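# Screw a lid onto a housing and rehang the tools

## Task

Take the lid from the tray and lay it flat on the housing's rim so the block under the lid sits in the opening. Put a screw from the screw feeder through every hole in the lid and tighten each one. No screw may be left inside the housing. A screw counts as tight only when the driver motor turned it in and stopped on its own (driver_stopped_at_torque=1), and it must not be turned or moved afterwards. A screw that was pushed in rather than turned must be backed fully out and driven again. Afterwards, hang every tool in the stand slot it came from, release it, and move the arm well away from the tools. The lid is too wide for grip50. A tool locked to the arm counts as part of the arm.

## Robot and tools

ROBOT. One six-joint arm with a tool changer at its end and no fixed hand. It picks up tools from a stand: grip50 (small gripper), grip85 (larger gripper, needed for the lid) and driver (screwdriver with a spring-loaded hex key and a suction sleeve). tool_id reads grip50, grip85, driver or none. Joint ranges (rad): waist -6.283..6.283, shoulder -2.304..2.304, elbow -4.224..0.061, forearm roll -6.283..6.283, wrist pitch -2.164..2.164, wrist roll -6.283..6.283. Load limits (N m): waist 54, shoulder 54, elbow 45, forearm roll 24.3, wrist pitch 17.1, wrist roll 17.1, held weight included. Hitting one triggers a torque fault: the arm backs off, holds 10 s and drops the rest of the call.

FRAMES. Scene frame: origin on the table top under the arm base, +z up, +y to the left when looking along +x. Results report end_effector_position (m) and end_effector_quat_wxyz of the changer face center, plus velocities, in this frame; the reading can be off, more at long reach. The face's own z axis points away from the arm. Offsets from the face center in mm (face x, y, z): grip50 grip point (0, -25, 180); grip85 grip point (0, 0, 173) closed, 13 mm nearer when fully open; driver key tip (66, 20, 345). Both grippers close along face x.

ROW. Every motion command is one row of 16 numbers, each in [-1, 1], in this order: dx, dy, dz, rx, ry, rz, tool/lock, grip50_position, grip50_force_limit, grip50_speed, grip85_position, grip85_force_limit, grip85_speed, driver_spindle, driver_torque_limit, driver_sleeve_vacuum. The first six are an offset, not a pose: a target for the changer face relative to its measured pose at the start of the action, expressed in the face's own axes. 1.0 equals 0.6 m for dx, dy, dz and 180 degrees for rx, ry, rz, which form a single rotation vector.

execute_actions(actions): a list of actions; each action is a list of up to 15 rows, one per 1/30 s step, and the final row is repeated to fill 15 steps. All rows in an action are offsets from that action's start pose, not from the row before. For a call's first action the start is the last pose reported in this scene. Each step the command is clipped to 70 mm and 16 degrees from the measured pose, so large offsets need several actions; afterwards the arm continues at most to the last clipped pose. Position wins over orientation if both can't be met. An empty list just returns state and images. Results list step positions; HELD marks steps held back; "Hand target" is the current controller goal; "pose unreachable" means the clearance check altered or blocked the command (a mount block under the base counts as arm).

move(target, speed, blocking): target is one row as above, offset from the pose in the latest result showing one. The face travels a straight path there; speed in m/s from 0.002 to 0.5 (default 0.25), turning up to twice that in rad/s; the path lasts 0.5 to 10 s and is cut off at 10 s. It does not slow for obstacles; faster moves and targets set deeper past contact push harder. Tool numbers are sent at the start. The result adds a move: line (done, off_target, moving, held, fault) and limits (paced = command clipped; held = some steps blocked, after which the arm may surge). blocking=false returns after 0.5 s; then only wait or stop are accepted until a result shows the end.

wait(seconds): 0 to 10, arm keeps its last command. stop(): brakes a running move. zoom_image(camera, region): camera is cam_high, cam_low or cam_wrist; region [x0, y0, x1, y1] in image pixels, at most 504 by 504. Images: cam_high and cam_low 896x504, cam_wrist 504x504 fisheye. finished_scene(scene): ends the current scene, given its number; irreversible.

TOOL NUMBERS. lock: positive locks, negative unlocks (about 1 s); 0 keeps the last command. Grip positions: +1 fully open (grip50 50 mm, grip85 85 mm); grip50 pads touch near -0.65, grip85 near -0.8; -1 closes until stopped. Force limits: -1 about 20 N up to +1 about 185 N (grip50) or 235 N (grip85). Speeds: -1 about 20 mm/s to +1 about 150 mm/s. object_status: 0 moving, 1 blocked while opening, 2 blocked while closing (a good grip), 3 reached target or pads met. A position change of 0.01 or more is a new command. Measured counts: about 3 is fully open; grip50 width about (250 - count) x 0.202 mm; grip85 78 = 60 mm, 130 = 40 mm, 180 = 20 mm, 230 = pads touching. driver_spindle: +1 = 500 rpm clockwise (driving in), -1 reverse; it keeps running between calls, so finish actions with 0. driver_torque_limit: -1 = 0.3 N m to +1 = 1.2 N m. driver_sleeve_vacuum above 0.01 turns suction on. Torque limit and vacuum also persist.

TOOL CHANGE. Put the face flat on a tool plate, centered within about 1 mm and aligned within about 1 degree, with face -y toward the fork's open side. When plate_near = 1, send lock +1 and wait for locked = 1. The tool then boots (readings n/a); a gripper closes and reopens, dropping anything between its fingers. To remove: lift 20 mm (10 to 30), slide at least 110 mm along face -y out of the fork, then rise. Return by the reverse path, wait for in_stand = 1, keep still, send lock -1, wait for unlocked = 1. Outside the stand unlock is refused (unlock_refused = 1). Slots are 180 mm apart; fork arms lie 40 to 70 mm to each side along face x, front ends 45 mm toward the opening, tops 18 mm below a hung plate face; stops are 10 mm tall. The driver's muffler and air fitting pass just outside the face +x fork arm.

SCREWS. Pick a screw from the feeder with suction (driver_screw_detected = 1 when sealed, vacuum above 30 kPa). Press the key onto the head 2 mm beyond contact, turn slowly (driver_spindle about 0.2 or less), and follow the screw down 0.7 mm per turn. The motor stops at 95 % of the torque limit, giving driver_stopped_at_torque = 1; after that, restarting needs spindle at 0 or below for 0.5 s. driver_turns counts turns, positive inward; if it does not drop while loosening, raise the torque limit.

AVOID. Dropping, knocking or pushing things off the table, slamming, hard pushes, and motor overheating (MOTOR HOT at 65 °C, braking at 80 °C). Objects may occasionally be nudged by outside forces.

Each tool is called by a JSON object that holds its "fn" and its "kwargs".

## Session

{"fn": "execute_actions", "kwargs": {"actions": []}}

Scene clock: 0.00 s.
end_effector_position=(+0.4586, -0.0205, +0.3200) locked=0 unlocked=1 plate_near=0 in_stand=0 unlock_refused=0 tool_id=none grip50_position_measured=n/a grip50_object_status=n/a grip85_position_measured=n/a grip85_object_status=n/a driver_sleeve_vacuum_kpa=n/a driver_screw_detected=n/a driver_stopped_at_torque=n/a driver_turns=n/a end_effector_quat_wxyz=(-0.002, +0.721, +0.693, +0.003) end_effector_velocity=(-0.001, -0.001, -0.000) end_effector_angular_velocity=(-0.000, +0.002, -0.000)
Joint positions: [-0.001 -0.271 -0.835  0.002 -0.563 -0.003]
Joint velocities: [-0.001  0.     0.001 -0.001 -0.001 -0.   ]
Joint torques (N m, as the arm reports them, + toward a larger angle): no reading
Motor temperatures (°C, as the motors report them): [30 30 38 32 39 39]
Hand target: +0.459, -0.021, +0.320; -0.002, +0.721, +0.693, +0.003
camera_calibration (this result's frames):
cam_wrist: T_world_to_cam=[[-0.00292315, 0.999983, -0.00512154, 0.0196186], [0.970887, 0.00406476, 0.239505, -0.462157], [0.239522, -0.00427232, -0.970882, 0.247117], [0, 0, 0, 1]] pos_world=[0.389569, -0.016684, 0.350711]

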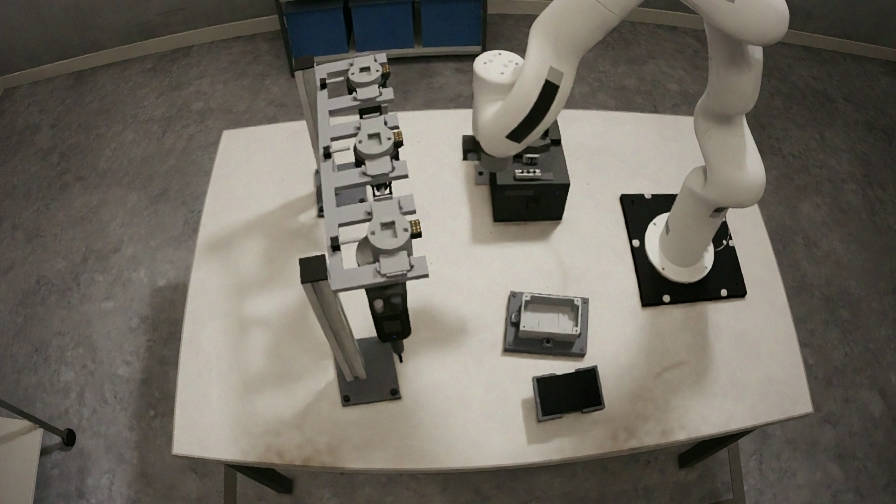

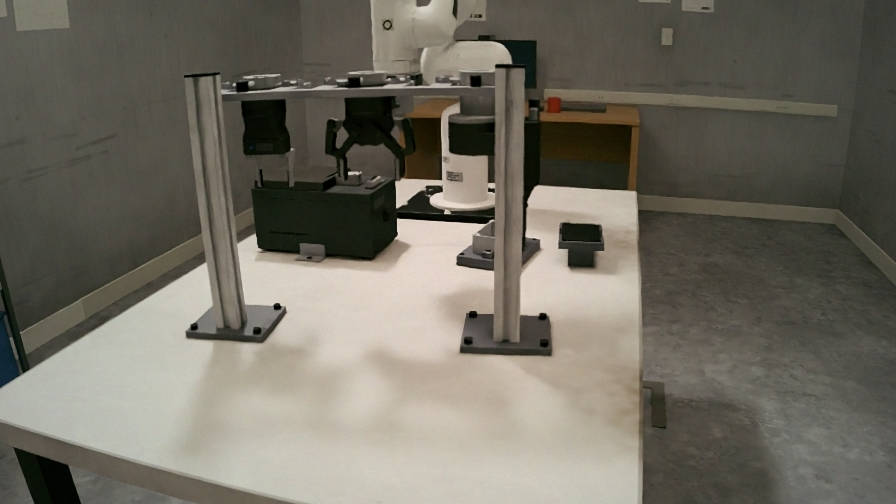

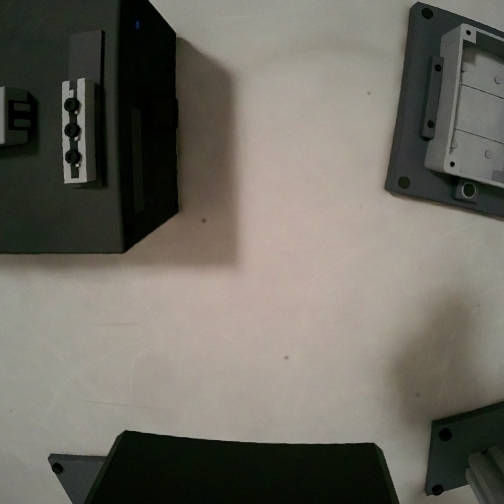

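{"fn": "zoom_image", "kwargs": {"camera": "cam_high", "region": [300, 40, 460, 300]}}

{"fn": "zoom_image", "kwargs": {"camera": "cam_high", "region": [490, 270, 630, 430]}}

Region (300, 40, 460, 300) of cam_high's 896x504 image, scaled by 1.938, with more detail than that image has; it fills the left 310 columns of this view, and the rest is white.

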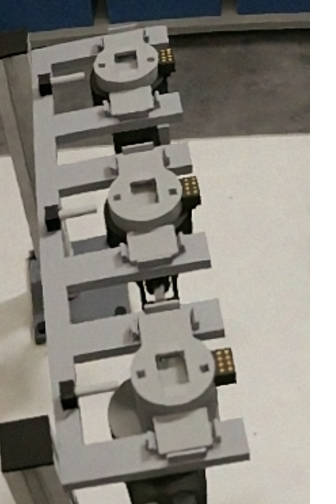

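Region (490, 270, 630, 430) of cam_high's 896x504 image, scaled by 3.150, with more detail than that image has; it fills the left 441 columns of this view, and the rest is white.

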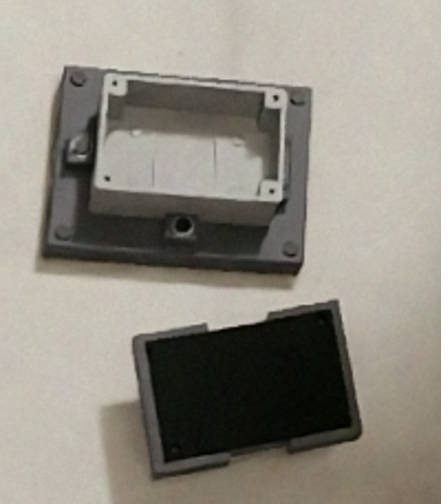

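{"fn": "move", "kwargs": {"target": [0,0.08,-0.2525,0,0,-0.0606,0,1,0,0,1,0,0,0,0,0], "speed": 0.25}}

Scene clock: 53.73 s.
end_effector_position=(+0.5062, -0.0233, +0.4711) locked=0 unlocked=1 plate_near=0 in_stand=0 unlock_refused=0 tool_id=none grip50_position_measured=n/a grip50_object_status=n/a grip85_position_measured=n/a grip85_object_status=n/a driver_sleeve_vacuum_kpa=n/a driver_screw_detected=n/a driver_stopped_at_torque=n/a driver_turns=n/a end_effector_quat_wxyz=(-0.002, +0.652, +0.758, +0.003) end_effector_velocity=(+0.001, +0.000, +0.002) end_effector_angular_velocity=(+0.001, -0.002, +0.002)
Joint positions: [-0.001 -0.196 -1.124  0.002 -0.927 -0.193]
Joint velocities: [ 0.    -0.    -0.006  0.001 -0.004 -0.002]
Joint torques (N m, as the arm reports them, + toward a larger angle): [ -1.18  29.66 -17.54   0.45  -0.07  -0.15]
Motor temperatures (°C, as the motors report them): [30 31 38 32 39 39]
Hand target: +0.506, -0.023, +0.472; -0.002, +0.652, +0.758, +0.003
Off the commanded pose: 0.001 m, 0 deg.
move: done
camera_calibration (this result's frames):
cam_wrist: T_world_to_cam=[[-0.192365, 0.98131, -0.00510252, 0.11878], [0.952365, 0.18794, 0.240164, -0.531203], [0.236635, 0.0413397, -0.970719, 0.38485], [0, 0, 0, 1]] pos_world=[0.43768, -0.0326356, 0.501764]

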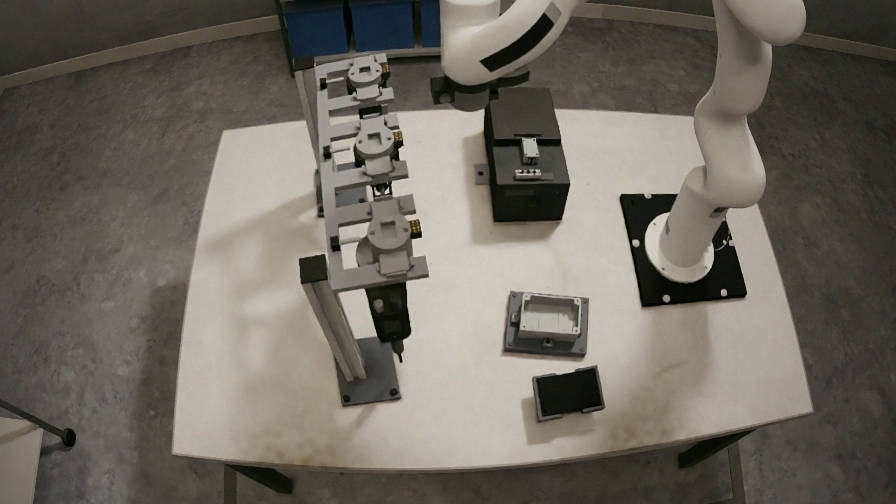

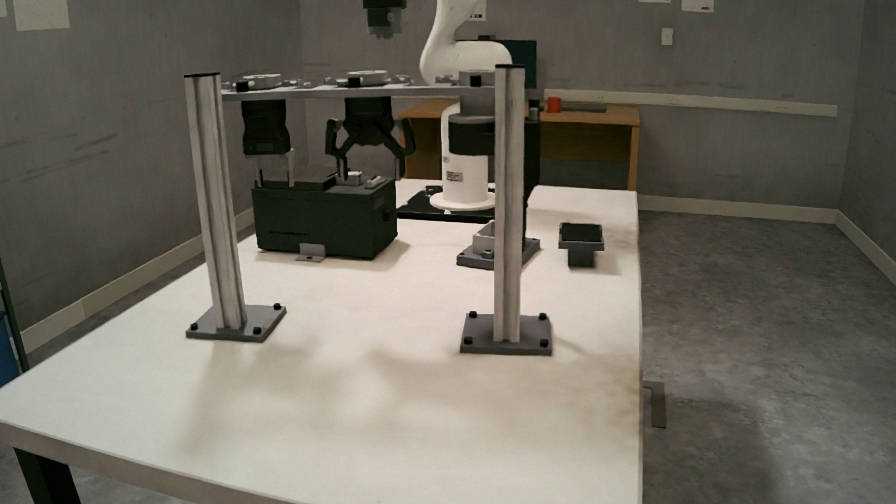

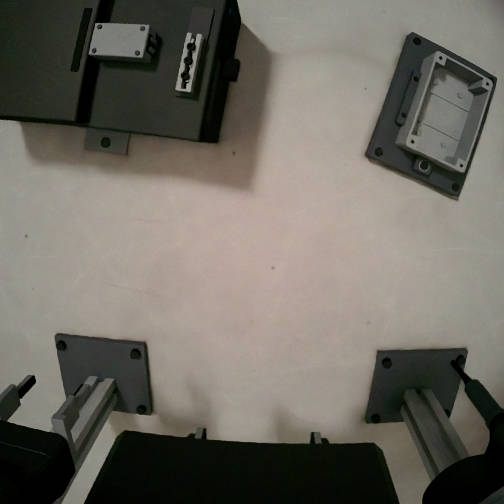

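{"fn": "move", "kwargs": {"target": [0.0005,0.256,0,0,0,0,0,1,0,0,1,0,0,0,0,0], "speed": 0.2}}

Scene clock: 61.00 s.
end_effector_position=(+0.6579, -0.0002, +0.4714) locked=0 unlocked=1 plate_near=0 in_stand=0 unlock_refused=0 tool_id=none grip50_position_measured=n/a grip50_object_status=n/a grip85_position_measured=n/a grip85_object_status=n/a driver_sleeve_vacuum_kpa=n/a driver_screw_detected=n/a driver_stopped_at_torque=n/a driver_turns=n/a end_effector_quat_wxyz=(-0.002, +0.652, +0.758, +0.003) end_effector_velocity=(+0.001, +0.000, +0.000) end_effector_angular_velocity=(-0.000, +0.000, -0.000)
Joint positions: [ 0.043 -0.579 -1.635  0.002 -1.055 -0.148]
Joint velocities: [ 0.    -0.003 -0.004 -0.    -0.002  0.001]
Joint torques (N m, as the arm reports them, + toward a larger angle): [ -2.04  48.61 -18.15   0.38  -0.05  -0.29]
Motor temperatures (°C, as the motors report them): [30 31 38 32 39 39]
Hand target: +0.658, -0.000, +0.471; -0.002, +0.652, +0.758, +0.003
Off the commanded pose: 0.000 m, 0 deg.
move: done
camera_calibration (this result's frames):
cam_wrist: T_world_to_cam=[[-0.192511, 0.981282, -0.00493846, 0.125307], [0.952326, 0.188039, 0.240243, -0.680091], [0.236675, 0.0415465, -0.9707, 0.348315], [0, 0, 0, 1]] pos_world=[0.589354, -0.00954925, 0.502116]

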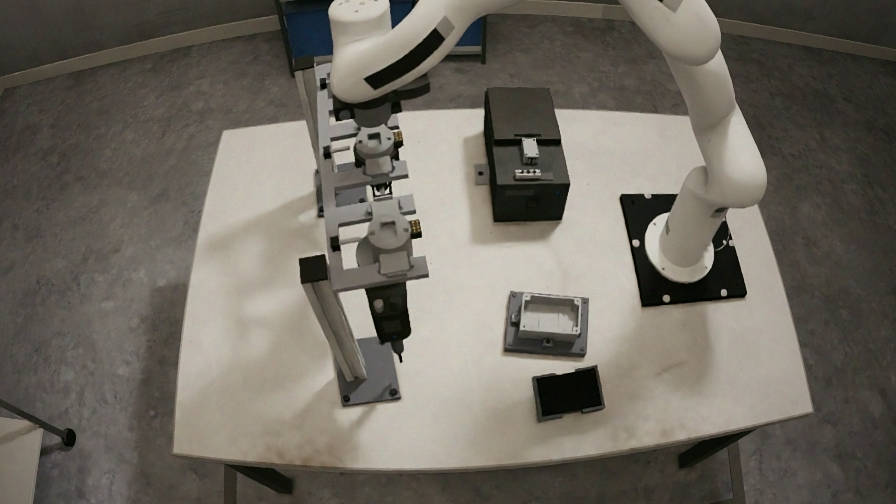

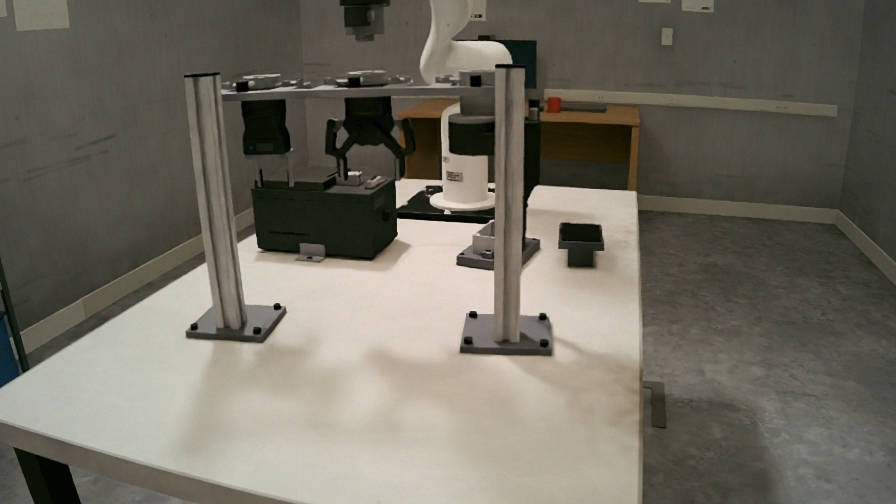

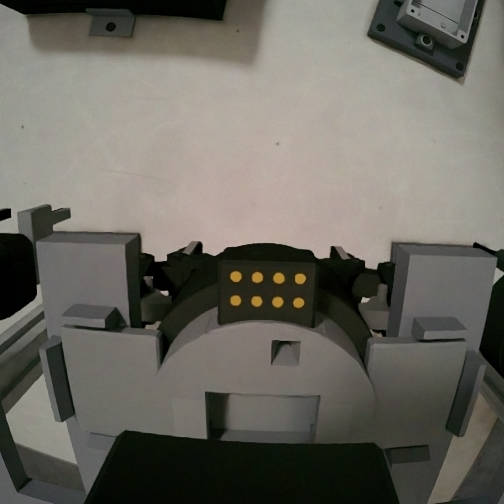

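{"fn": "execute_actions", "kwargs": {"actions": []}}

Scene clock: 99.67 s.
end_effector_position=(+0.6580, -0.0002, +0.4713) locked=0 unlocked=1 plate_near=0 in_stand=0 unlock_refused=0 tool_id=none grip50_position_measured=n/a grip50_object_status=n/a grip85_position_measured=n/a grip85_object_status=n/a driver_sleeve_vacuum_kpa=n/a driver_screw_detected=n/a driver_stopped_at_torque=n/a driver_turns=n/a end_effector_quat_wxyz=(-0.002, +0.652, +0.758, +0.003) end_effector_velocity=(-0.000, -0.001, -0.000) end_effector_angular_velocity=(-0.000, +0.000, -0.001)
Joint positions: [ 0.043 -0.58  -1.636  0.002 -1.055 -0.148]
Joint velocities: [-0.001  0.     0.001 -0.     0.001  0.   ]
Joint torques (N m, as the arm reports them, + toward a larger angle): [ -2.85  48.2  -17.88   0.36  -0.03  -0.25]
Motor temperatures (°C, as the motors report them): [30 31 39 32 39 39]
Hand target: +0.658, -0.000, +0.471; -0.002, +0.652, +0.758, +0.003
Off the commanded pose: 0.000 m, 0 deg.
camera_calibration (this result's frames):
cam_wrist: T_world_to_cam=[[-0.192544, 0.981276, -0.00491289, 0.125314], [0.952344, 0.18807, 0.240145, -0.680187], [0.236573, 0.0415599, -0.970725, 0.348205], [0, 0, 0, 1]] pos_world=[0.589525, -0.00951622, 0.50197]

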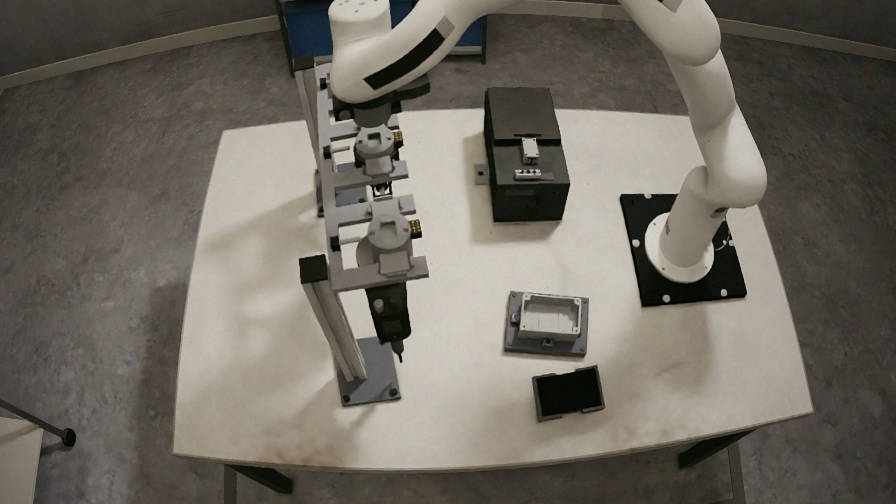

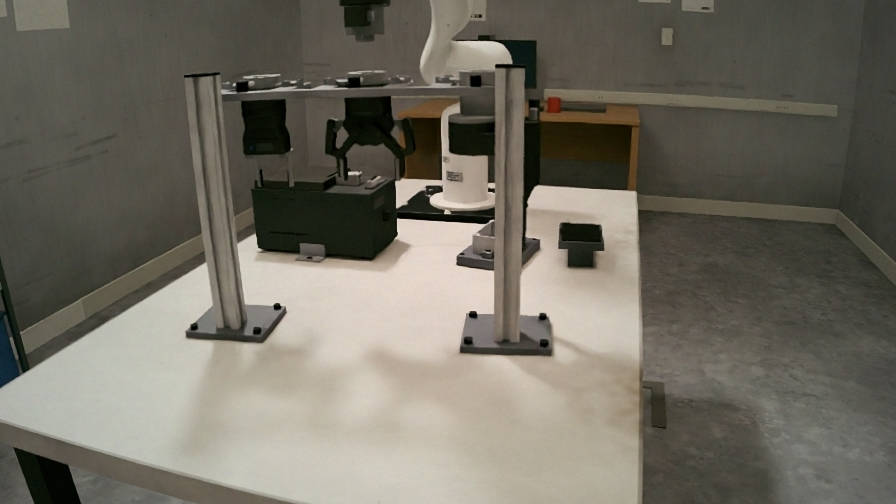

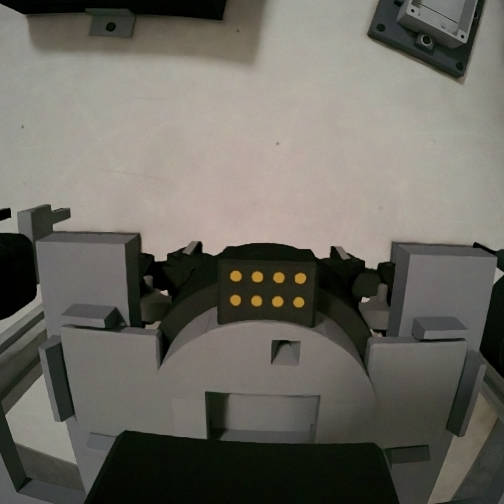

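{"fn": "execute_actions", "kwargs": {"actions": [[[0.0025,0.0033,0,0,0,0,0,0,0,0,0,0,0,0,0,0]],[[0,0,0.045,0,0,0,0,0,0,0,0,0,0,0,0,0]]]}}

Scene clock: 106.90 s.
end_effector_position=(+0.6598, +0.0017, +0.4446) locked=0 unlocked=1 plate_near=0 in_stand=0 unlock_refused=0 tool_id=none grip50_position_measured=n/a grip50_object_status=n/a grip85_position_measured=n/a grip85_object_status=n/a driver_sleeve_vacuum_kpa=n/a driver_screw_detected=n/a driver_stopped_at_torque=n/a driver_turns=n/a end_effector_quat_wxyz=(-0.002, +0.652, +0.758, +0.003) end_effector_velocity=(-0.000, +0.001, -0.001) end_effector_angular_velocity=(+0.001, +0.001, -0.000)
Joint positions: [ 0.046 -0.599 -1.604  0.002 -1.004 -0.146]
Joint velocities: [ 0.001 -0.     0.001  0.001  0.001  0.   ]
Joint torques (N m, as the arm reports them, + toward a larger angle): [ -0.96  48.5  -17.54   0.18  -0.03  -0.16]
Motor temperatures (°C, as the motors report them): [30 31 39 32 39 39]
Hand target: +0.660, +0.002, +0.444; -0.002, +0.652, +0.758, +0.003
Off the commanded pose: 0.000 m, 0 deg.
Step readings (end_effector_position; steps 1 to 15: 1st action; 16 to 30: 2nd action):
0: (+0.6580, -0.0002, +0.4713)
1: (+0.6580, -0.0002, +0.4713)
2: (+0.6583, -0.0000, +0.4713)
4: (+0.6591, +0.0009, +0.4713)
8: (+0.6597, +0.0015, +0.4713)
15: (+0.6598, +0.0016, +0.4713)
16: (+0.6598, +0.0016, +0.4713)
17: (+0.6599, +0.0016, +0.4701)
19: (+0.6598, +0.0016, +0.4584)
23: (+0.6592, +0.0017, +0.4446)
30: end_effector_position above
camera_calibration (this result's frames):
cam_wrist: T_world_to_cam=[[-0.192454, 0.981293, -0.00501568, 0.123627], [0.952274, 0.187992, 0.240484, -0.675936], [0.236928, 0.0415059, -0.97064, 0.321489], [0, 0, 0, 1]] pos_world=[0.591299, -0.00758697, 0.475223]

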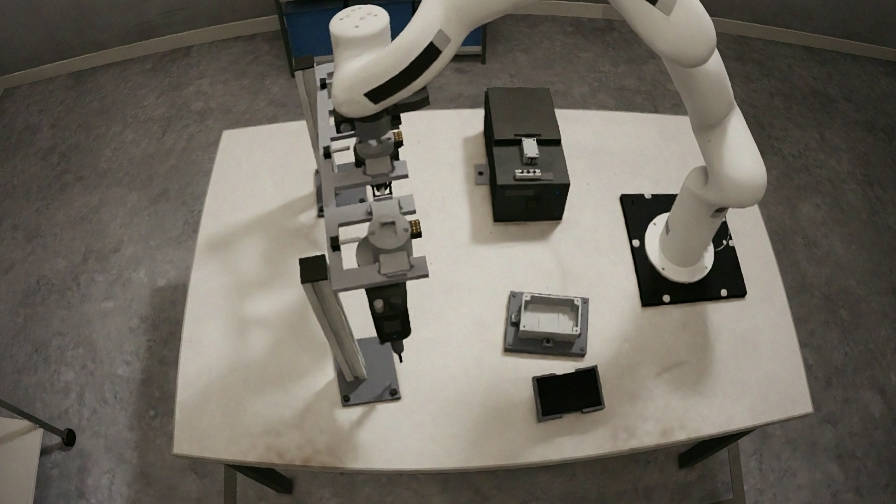

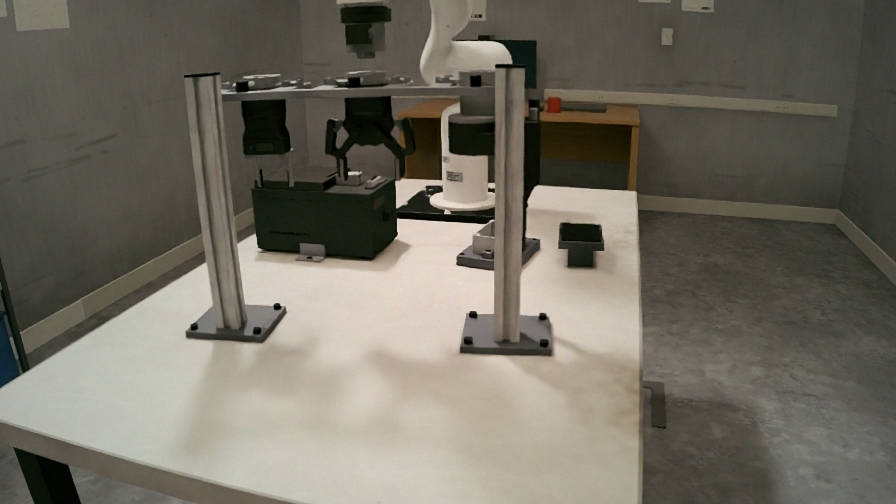

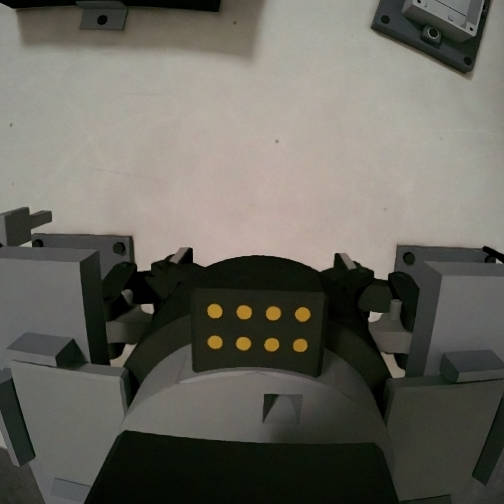

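{"fn": "zoom_image", "kwargs": {"camera": "cam_wrist", "region": [180,280,340,380]}}

Region (180, 280, 340, 380) of cam_wrist's 504x504 image, scaled by 3.150, with more detail than that image has; it fills the top 315 rows of this view, and the rest is white.

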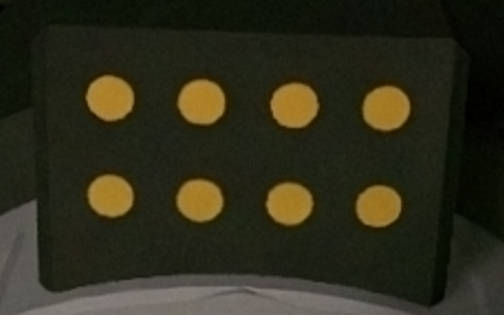

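{"fn": "execute_actions", "kwargs": {"actions": [[[-0.0015,0,0,0,0,0.0115,0,0,0,0,0,0,0,0,0,0]]]}}

{"fn": "zoom_image", "kwargs": {"camera": "cam_wrist", "region": [180,280,340,380]}}

Scene clock: 127.27 s.
end_effector_position=(+0.6599, +0.0008, +0.4446) locked=0 unlocked=1 plate_near=0 in_stand=0 unlock_refused=0 tool_id=none grip50_position_measured=n/a grip50_object_status=n/a grip85_position_measured=n/a grip85_object_status=n/a driver_sleeve_vacuum_kpa=n/a driver_screw_detected=n/a driver_stopped_at_torque=n/a driver_turns=n/a end_effector_quat_wxyz=(-0.002, +0.665, +0.746, +0.003) end_effector_velocity=(+0.000, +0.000, -0.001) end_effector_angular_velocity=(+0.001, -0.000, -0.002)
Joint positions: [ 0.045 -0.599 -1.605  0.002 -1.004 -0.111]
Joint velocities: [ 0.    -0.001  0.     0.001  0.001  0.002]
Joint torques (N m, as the arm reports them, + toward a larger angle): [ -1.37  48.22 -17.53   0.18   0.01  -0.33]
Motor temperatures (°C, as the motors report them): [30 31 39 32 39 39]
Hand target: +0.660, +0.001, +0.445; -0.002, +0.665, +0.746, +0.003
Off the commanded pose: 0.000 m, 0 deg.
Step readings (end_effector_position):
0: (+0.6598, +0.0017, +0.4443)
1: (+0.6598, +0.0017, +0.4443)
2: (+0.6598, +0.0017, +0.4443)
4: (+0.6599, +0.0012, +0.4444)
8: (+0.6599, +0.0008, +0.4446)
15: end_effector_position above
camera_calibration (this result's frames):
cam_wrist: T_world_to_cam=[[-0.156965, 0.987592, -0.0049002, 0.101043], [0.958496, 0.153533, 0.240237, -0.679862], [0.238008, 0.0330121, -0.970702, 0.320809], [0, 0, 0, 1]] pos_world=[0.59115, -0.00599901, 0.475233]

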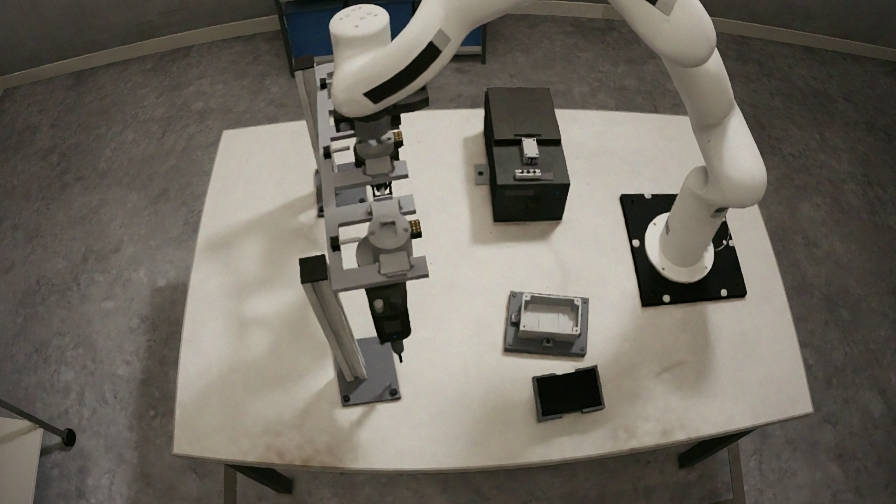

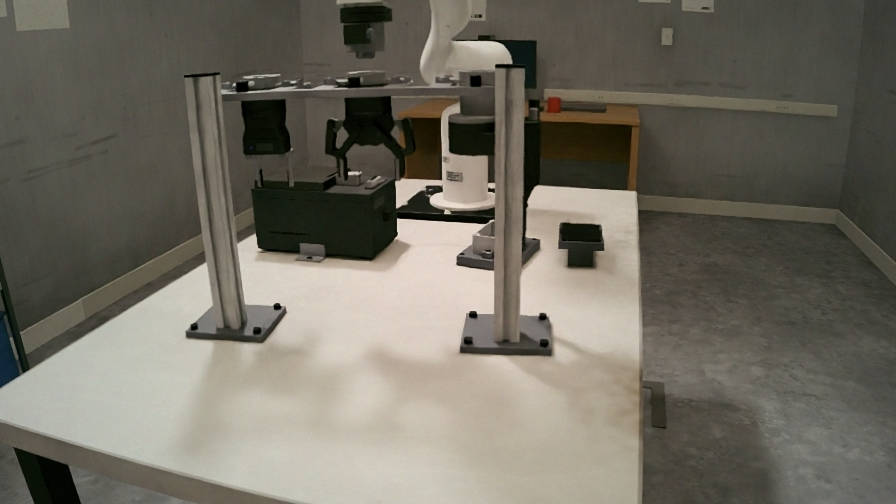

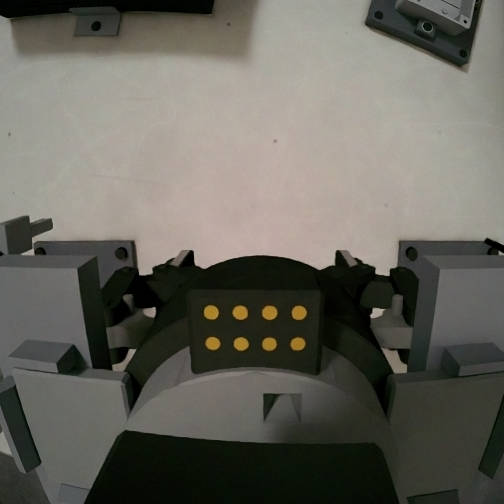

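Region (180, 280, 340, 380) of cam_wrist's 504x504 image, scaled by 3.150, with more detail than that image has; it fills the top 315 rows of this view, and the rest is white.

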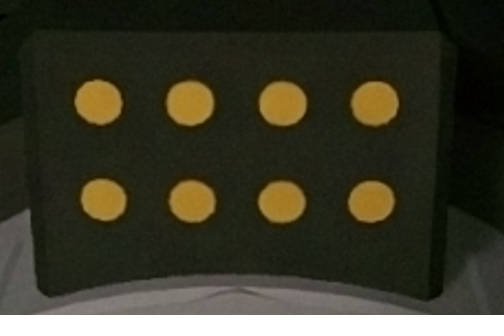

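{"fn": "execute_actions", "kwargs": {"actions": [[[0,0.0004,0.047,0,0,0,0,0,0,0,0,0,0,0,0,0]]]}}

{"fn": "zoom_image", "kwargs": {"camera": "cam_wrist", "region": [150,360,350,504]}}

Scene clock: 138.87 s.
end_effector_position=(+0.6603, +0.0011, +0.4167) locked=0 unlocked=1 plate_near=0 in_stand=0 unlock_refused=0 tool_id=none grip50_position_measured=n/a grip50_object_status=n/a grip85_position_measured=n/a grip85_object_status=n/a driver_sleeve_vacuum_kpa=n/a driver_screw_detected=n/a driver_stopped_at_torque=n/a driver_turns=n/a end_effector_quat_wxyz=(-0.002, +0.665, +0.746, +0.003) end_effector_velocity=(+0.000, -0.001, -0.000) end_effector_angular_velocity=(-0.000, -0.002, -0.001)
Joint positions: [ 0.045 -0.619 -1.571  0.002 -0.95  -0.111]
Joint velocities: [-0.001 -0.    -0.    -0.001  0.002  0.001]
Joint torques (N m, as the arm reports them, + toward a larger angle): [ -3.47  48.71 -17.58   0.16   0.09  -0.31]
Motor temperatures (°C, as the motors report them): [30 31 39 32 39 39]
Hand target: +0.660, +0.001, +0.416; -0.002, +0.665, +0.746, +0.003
Off the commanded pose: 0.000 m, 0 deg.
Step readings (end_effector_position):
0: (+0.6599, +0.0008, +0.4446)
1: (+0.6599, +0.0008, +0.4446)
2: (+0.6601, +0.0008, +0.4434)
4: (+0.6602, +0.0009, +0.4312)
8: (+0.6595, +0.0011, +0.4167)
15: end_effector_position above
camera_calibration (this result's frames):
cam_wrist: T_world_to_cam=[[-0.156961, 0.987592, -0.00498086, 0.100748], [0.958403, 0.153535, 0.240607, -0.67359], [0.238386, 0.0329921, -0.97061, 0.293354], [0, 0, 0, 1]] pos_world=[0.591452, -0.00575702, 0.447304]

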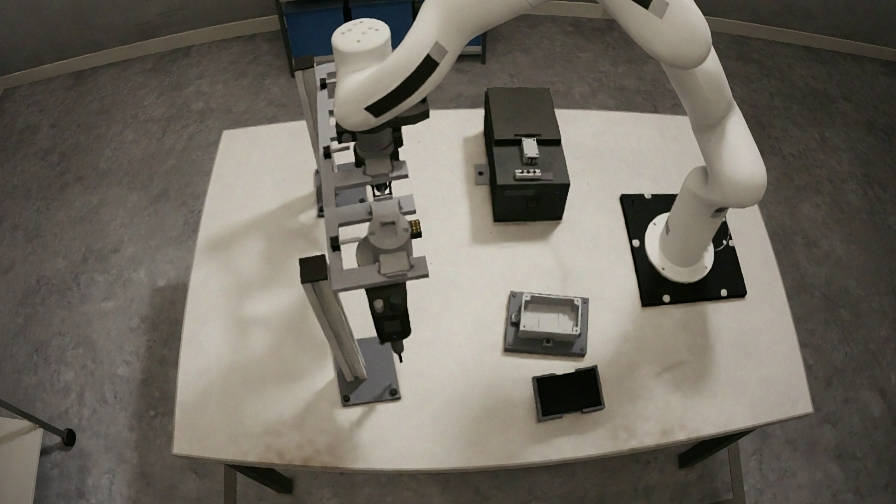

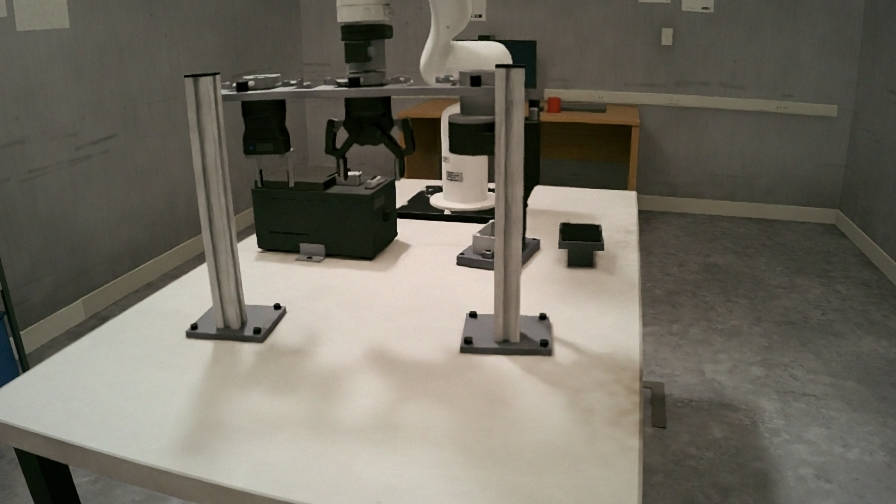

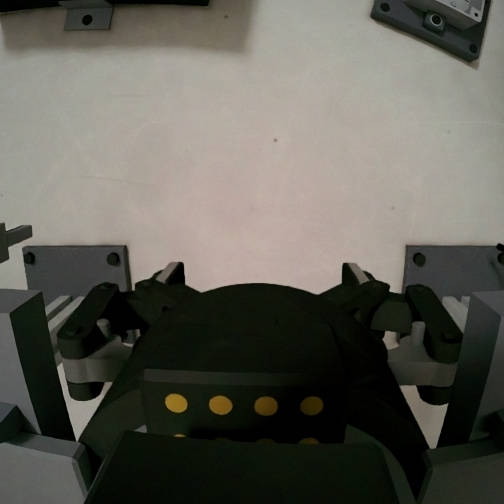

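Region (150, 360, 350, 504) of cam_wrist's 504x504 image, scaled by 2.520, with more detail than that image has; it fills the top 363 rows of this view, and the rest is white.

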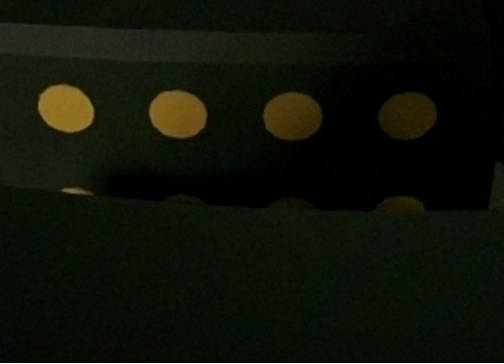

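{"fn": "execute_actions", "kwargs": {"actions": [[[-0.0007,0,0.002,0,0,0,0,0,0,0,0,0,0,0,0,0],[-0.0007,0,0.003,0,0,0,0,0,0,0,0,0,0,0,0,0],[-0.0007,0,0.004,0,0,0,0,0,0,0,0,0,0,0,0,0],[-0.0007,0,0.005,0,0,0,0,0,0,0,0,0,0,0,0,0],[-0.0007,0,0.006,0,0,0,0,0,0,0,0,0,0,0,0,0],[-0.0007,0,0.007,0,0,0,0,0,0,0,0,0,0,0,0,0],[-0.0007,0,0.008,0,0,0,0,0,0,0,0,0,0,0,0,0]]]}}

Scene clock: 152.40 s.
end_effector_position=(+0.6603, +0.0009, +0.4132) locked=0 unlocked=1 plate_near=0 in_stand=1 unlock_refused=0 tool_id=none grip50_position_measured=n/a grip50_object_status=n/a grip85_position_measured=n/a grip85_object_status=n/a driver_sleeve_vacuum_kpa=n/a driver_screw_detected=n/a driver_stopped_at_torque=n/a driver_turns=n/a end_effector_quat_wxyz=(-0.002, +0.665, +0.747, +0.004) end_effector_velocity=(-0.000, -0.000, -0.001) end_effector_angular_velocity=(+0.000, +0.002, -0.002)
Joint positions: [ 0.044 -0.622 -1.567  0.002 -0.943 -0.112]
Joint velocities: [-0.001 -0.001  0.002  0.     0.001  0.001]
Joint torques (N m, as the arm reports them, + toward a larger angle): [ -8.61  28.7  -12.6   -0.11   2.64   0.98]
Motor temperatures (°C, as the motors report them): [30 31 39 32 39 39]
Hand target: +0.660, +0.001, +0.412; -0.002, +0.665, +0.746, +0.003
Off the commanded pose: 0.001 m, 0 deg.
Step readings (end_effector_position):
0: (+0.6602, +0.0010, +0.4164)
1: (+0.6602, +0.0010, +0.4164)
2: (+0.6602, +0.0010, +0.4163)
4: (+0.6603, +0.0008, +0.4155)
8: (+0.6603, +0.0009, +0.4135)
15: end_effector_position above
camera_calibration (this result's frames):
cam_wrist: T_world_to_cam=[[-0.157895, 0.987443, -0.0050481, 0.101586], [0.958166, 0.154445, 0.240967, -0.672731], [0.23872, 0.0332104, -0.97052, 0.28978], [0, 0, 0, 1]] pos_world=[0.591451, -0.00603403, 0.443856]

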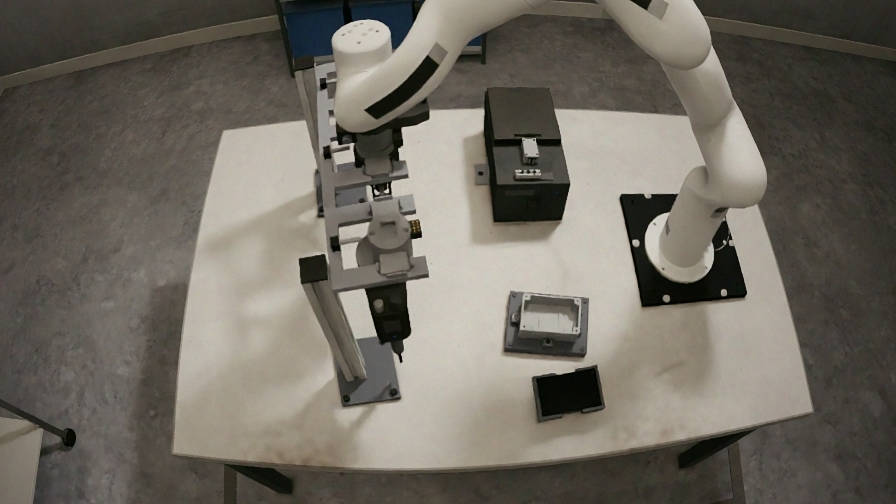

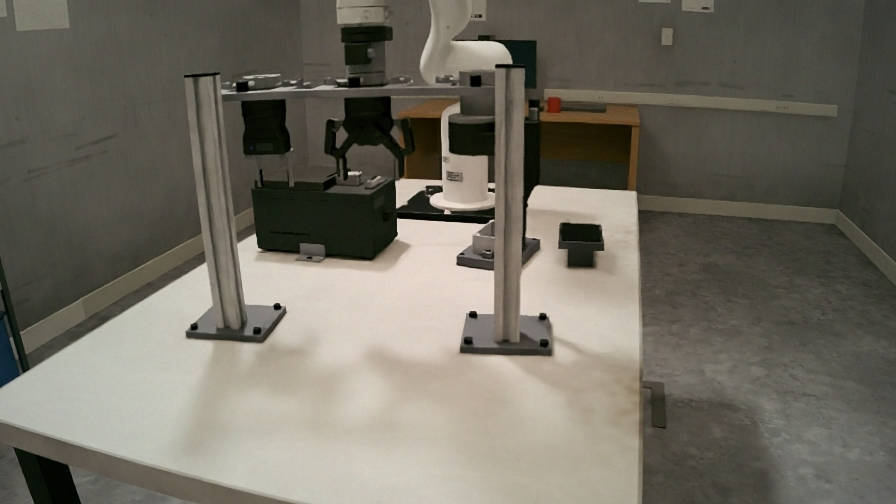

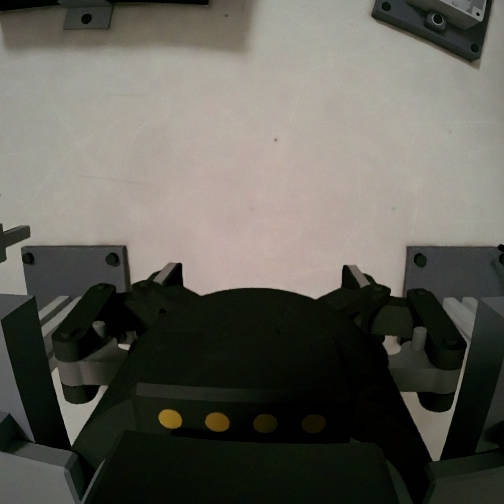

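{"fn": "execute_actions", "kwargs": {"actions": [[[0,0,-0.006,0,0,0,0,0,0,0,0,0,0,0,0,0]],[[-0.0013,0,0,0,0,0,0,0,0,0,0,0,0,0,0,0]]]}}

{"fn": "zoom_image", "kwargs": {"camera": "cam_wrist", "region": [150,360,350,504]}}

Scene clock: 168.60 s.
end_effector_position=(+0.6604, -0.0001, +0.4163) locked=0 unlocked=1 plate_near=0 in_stand=0 unlock_refused=0 tool_id=none grip50_position_measured=n/a grip50_object_status=n/a grip85_position_measured=n/a grip85_object_status=n/a driver_sleeve_vacuum_kpa=n/a driver_screw_detected=n/a driver_stopped_at_torque=n/a driver_turns=n/a end_effector_quat_wxyz=(-0.001, +0.665, +0.747, +0.004) end_effector_velocity=(-0.000, -0.001, -0.000) end_effector_angular_velocity=(+0.000, -0.000, -0.001)
Joint positions: [ 0.043 -0.62  -1.571  0.002 -0.949 -0.113]
Joint velocities: [-0.001  0.     0.001  0.     0.001  0.   ]
Joint torques (N m, as the arm reports them, + toward a larger angle): [-20.13  44.65 -16.92  -2.37   1.03   0.4 ]
Motor temperatures (°C, as the motors report them): [30 31 39 32 40 39]
Hand target: +0.660, -0.001, +0.416; -0.001, +0.665, +0.746, +0.004
Off the commanded pose: 0.000 m, 0 deg.
Step readings (end_effector_position; steps 1 to 15: 1st action; 16 to 30: 2nd action):
0: (+0.6603, +0.0007, +0.4128)
1: (+0.6603, +0.0007, +0.4128)
2: (+0.6603, +0.0007, +0.4131)
4: (+0.6603, +0.0007, +0.4134)
8: (+0.6603, +0.0007, +0.4141)
15: (+0.6604, +0.0003, +0.4161)
16: (+0.6604, +0.0002, +0.4163)
17: (+0.6604, +0.0001, +0.4163)
19: (+0.6604, +0.0001, +0.4163)
23: (+0.6604, -0.0000, +0.4163)
30: end_effector_position above
camera_calibration (this result's frames):
cam_wrist: T_world_to_cam=[[-0.157379, 0.987525, -0.00507419, 0.102225], [0.958223, 0.153947, 0.241058, -0.673556], [0.238832, 0.0330751, -0.970497, 0.292619], [0, 0, 0, 1]] pos_world=[0.591618, -0.00693562, 0.44687]

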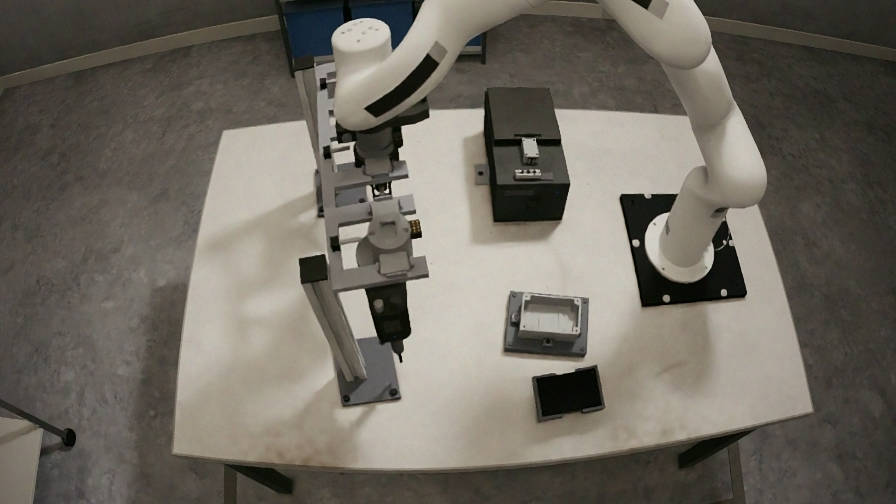

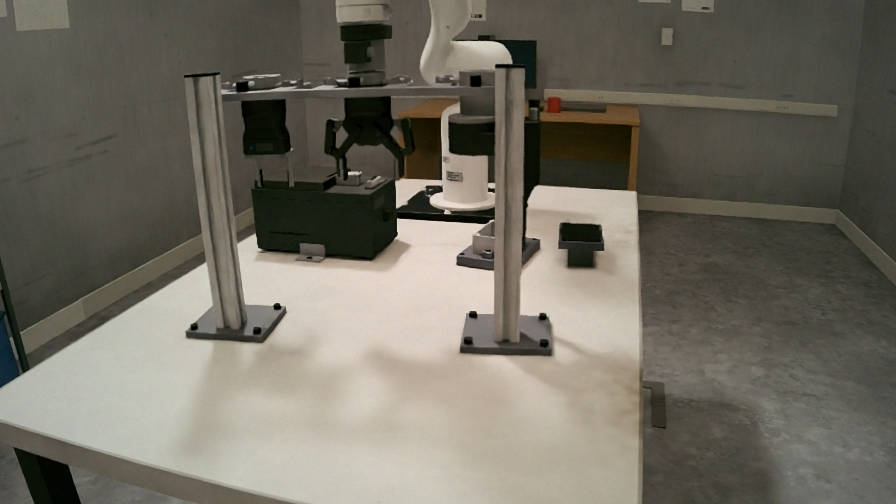

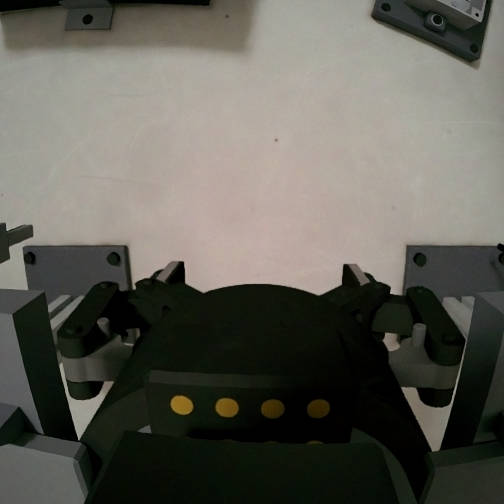

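Region (150, 360, 350, 504) of cam_wrist's 504x504 image, scaled by 2.520, with more detail than that image has; it fills the top 363 rows of this view, and the rest is white.

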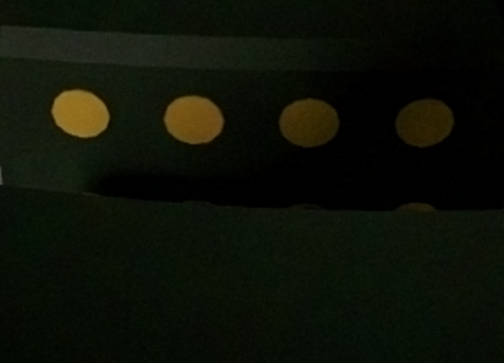

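{"fn": "execute_actions", "kwargs": {"actions": [[[0,0,0.002,0,0,0,0,0,0,0,0,0,0,0,0,0],[0,0,0.003,0,0,0,0,0,0,0,0,0,0,0,0,0],[0,0,0.004,0,0,0,0,0,0,0,0,0,0,0,0,0],[0,0,0.005,0,0,0,0,0,0,0,0,0,0,0,0,0],[0,0,0.006,0,0,0,0,0,0,0,0,0,0,0,0,0],[0,0,0.007,0,0,0,0,0,0,0,0,0,0,0,0,0],[0,0,0.0078,0,0,0,0,0,0,0,0,0,0,0,0,0]]]}}

Scene clock: 182.70 s.
end_effector_position=(+0.6602, +0.0005, +0.4128) locked=0 unlocked=1 plate_near=0 in_stand=1 unlock_refused=0 tool_id=none grip50_position_measured=n/a grip50_object_status=n/a grip85_position_measured=n/a grip85_object_status=n/a driver_sleeve_vacuum_kpa=n/a driver_screw_detected=n/a driver_stopped_at_torque=n/a driver_turns=n/a end_effector_quat_wxyz=(-0.002, +0.665, +0.747, +0.003) end_effector_velocity=(+0.000, -0.000, -0.002) end_effector_angular_velocity=(-0.000, -0.001, +0.004)
Joint positions: [ 0.044 -0.622 -1.566  0.002 -0.943 -0.114]
Joint velocities: [-0.    -0.001  0.001 -0.     0.004 -0.004]
Joint torques (N m, as the arm reports them, + toward a larger angle): [-30.89  17.21 -10.77  -3.23   4.78   1.63]
Motor temperatures (°C, as the motors report them): [30 31 39 32 40 39]
Hand target: +0.660, -0.000, +0.412; -0.001, +0.665, +0.747, +0.004
Off the commanded pose: 0.001 m, 0 deg.
Step readings (end_effector_position):
0: (+0.6606, -0.0002, +0.4161)
1: (+0.6605, -0.0002, +0.4161)
2: (+0.6605, -0.0002, +0.4161)
4: (+0.6607, -0.0001, +0.4156)
8: (+0.6605, +0.0003, +0.4140)
15: end_effector_position above
camera_calibration (this result's frames):
cam_wrist: T_world_to_cam=[[-0.158974, 0.98727, -0.00507096, 0.102665], [0.958081, 0.15551, 0.240618, -0.672343], [0.238343, 0.0333937, -0.970607, 0.289665], [0, 0, 0, 1]] pos_world=[0.59144, -0.0064751, 0.443449]

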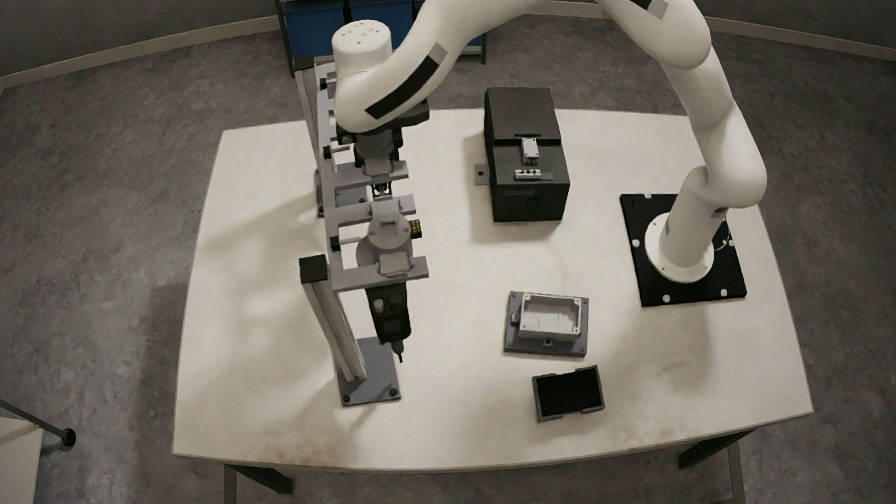

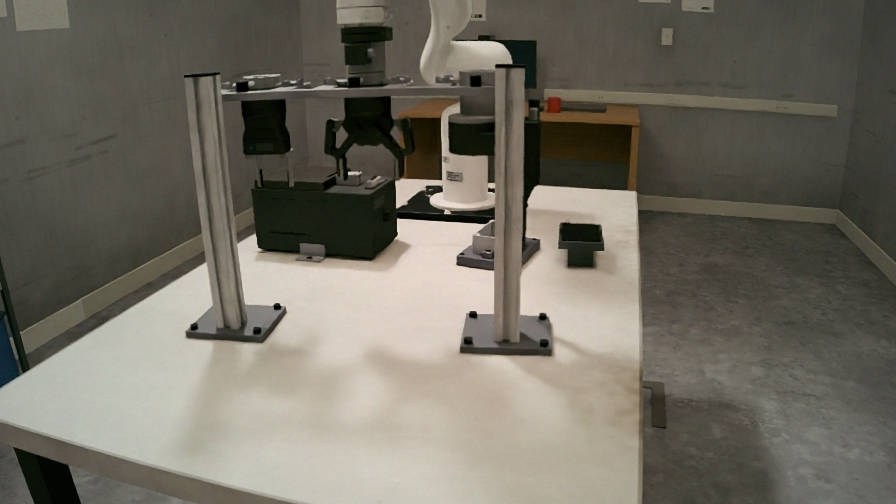

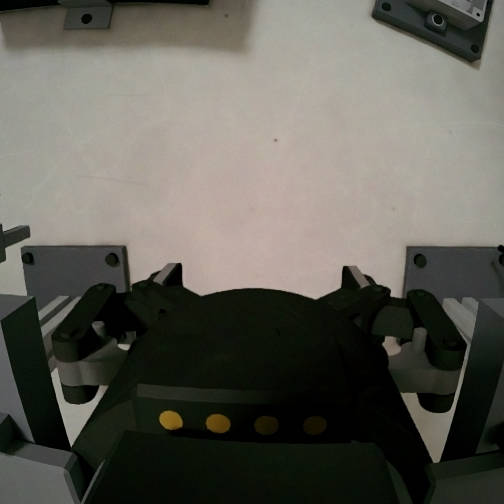

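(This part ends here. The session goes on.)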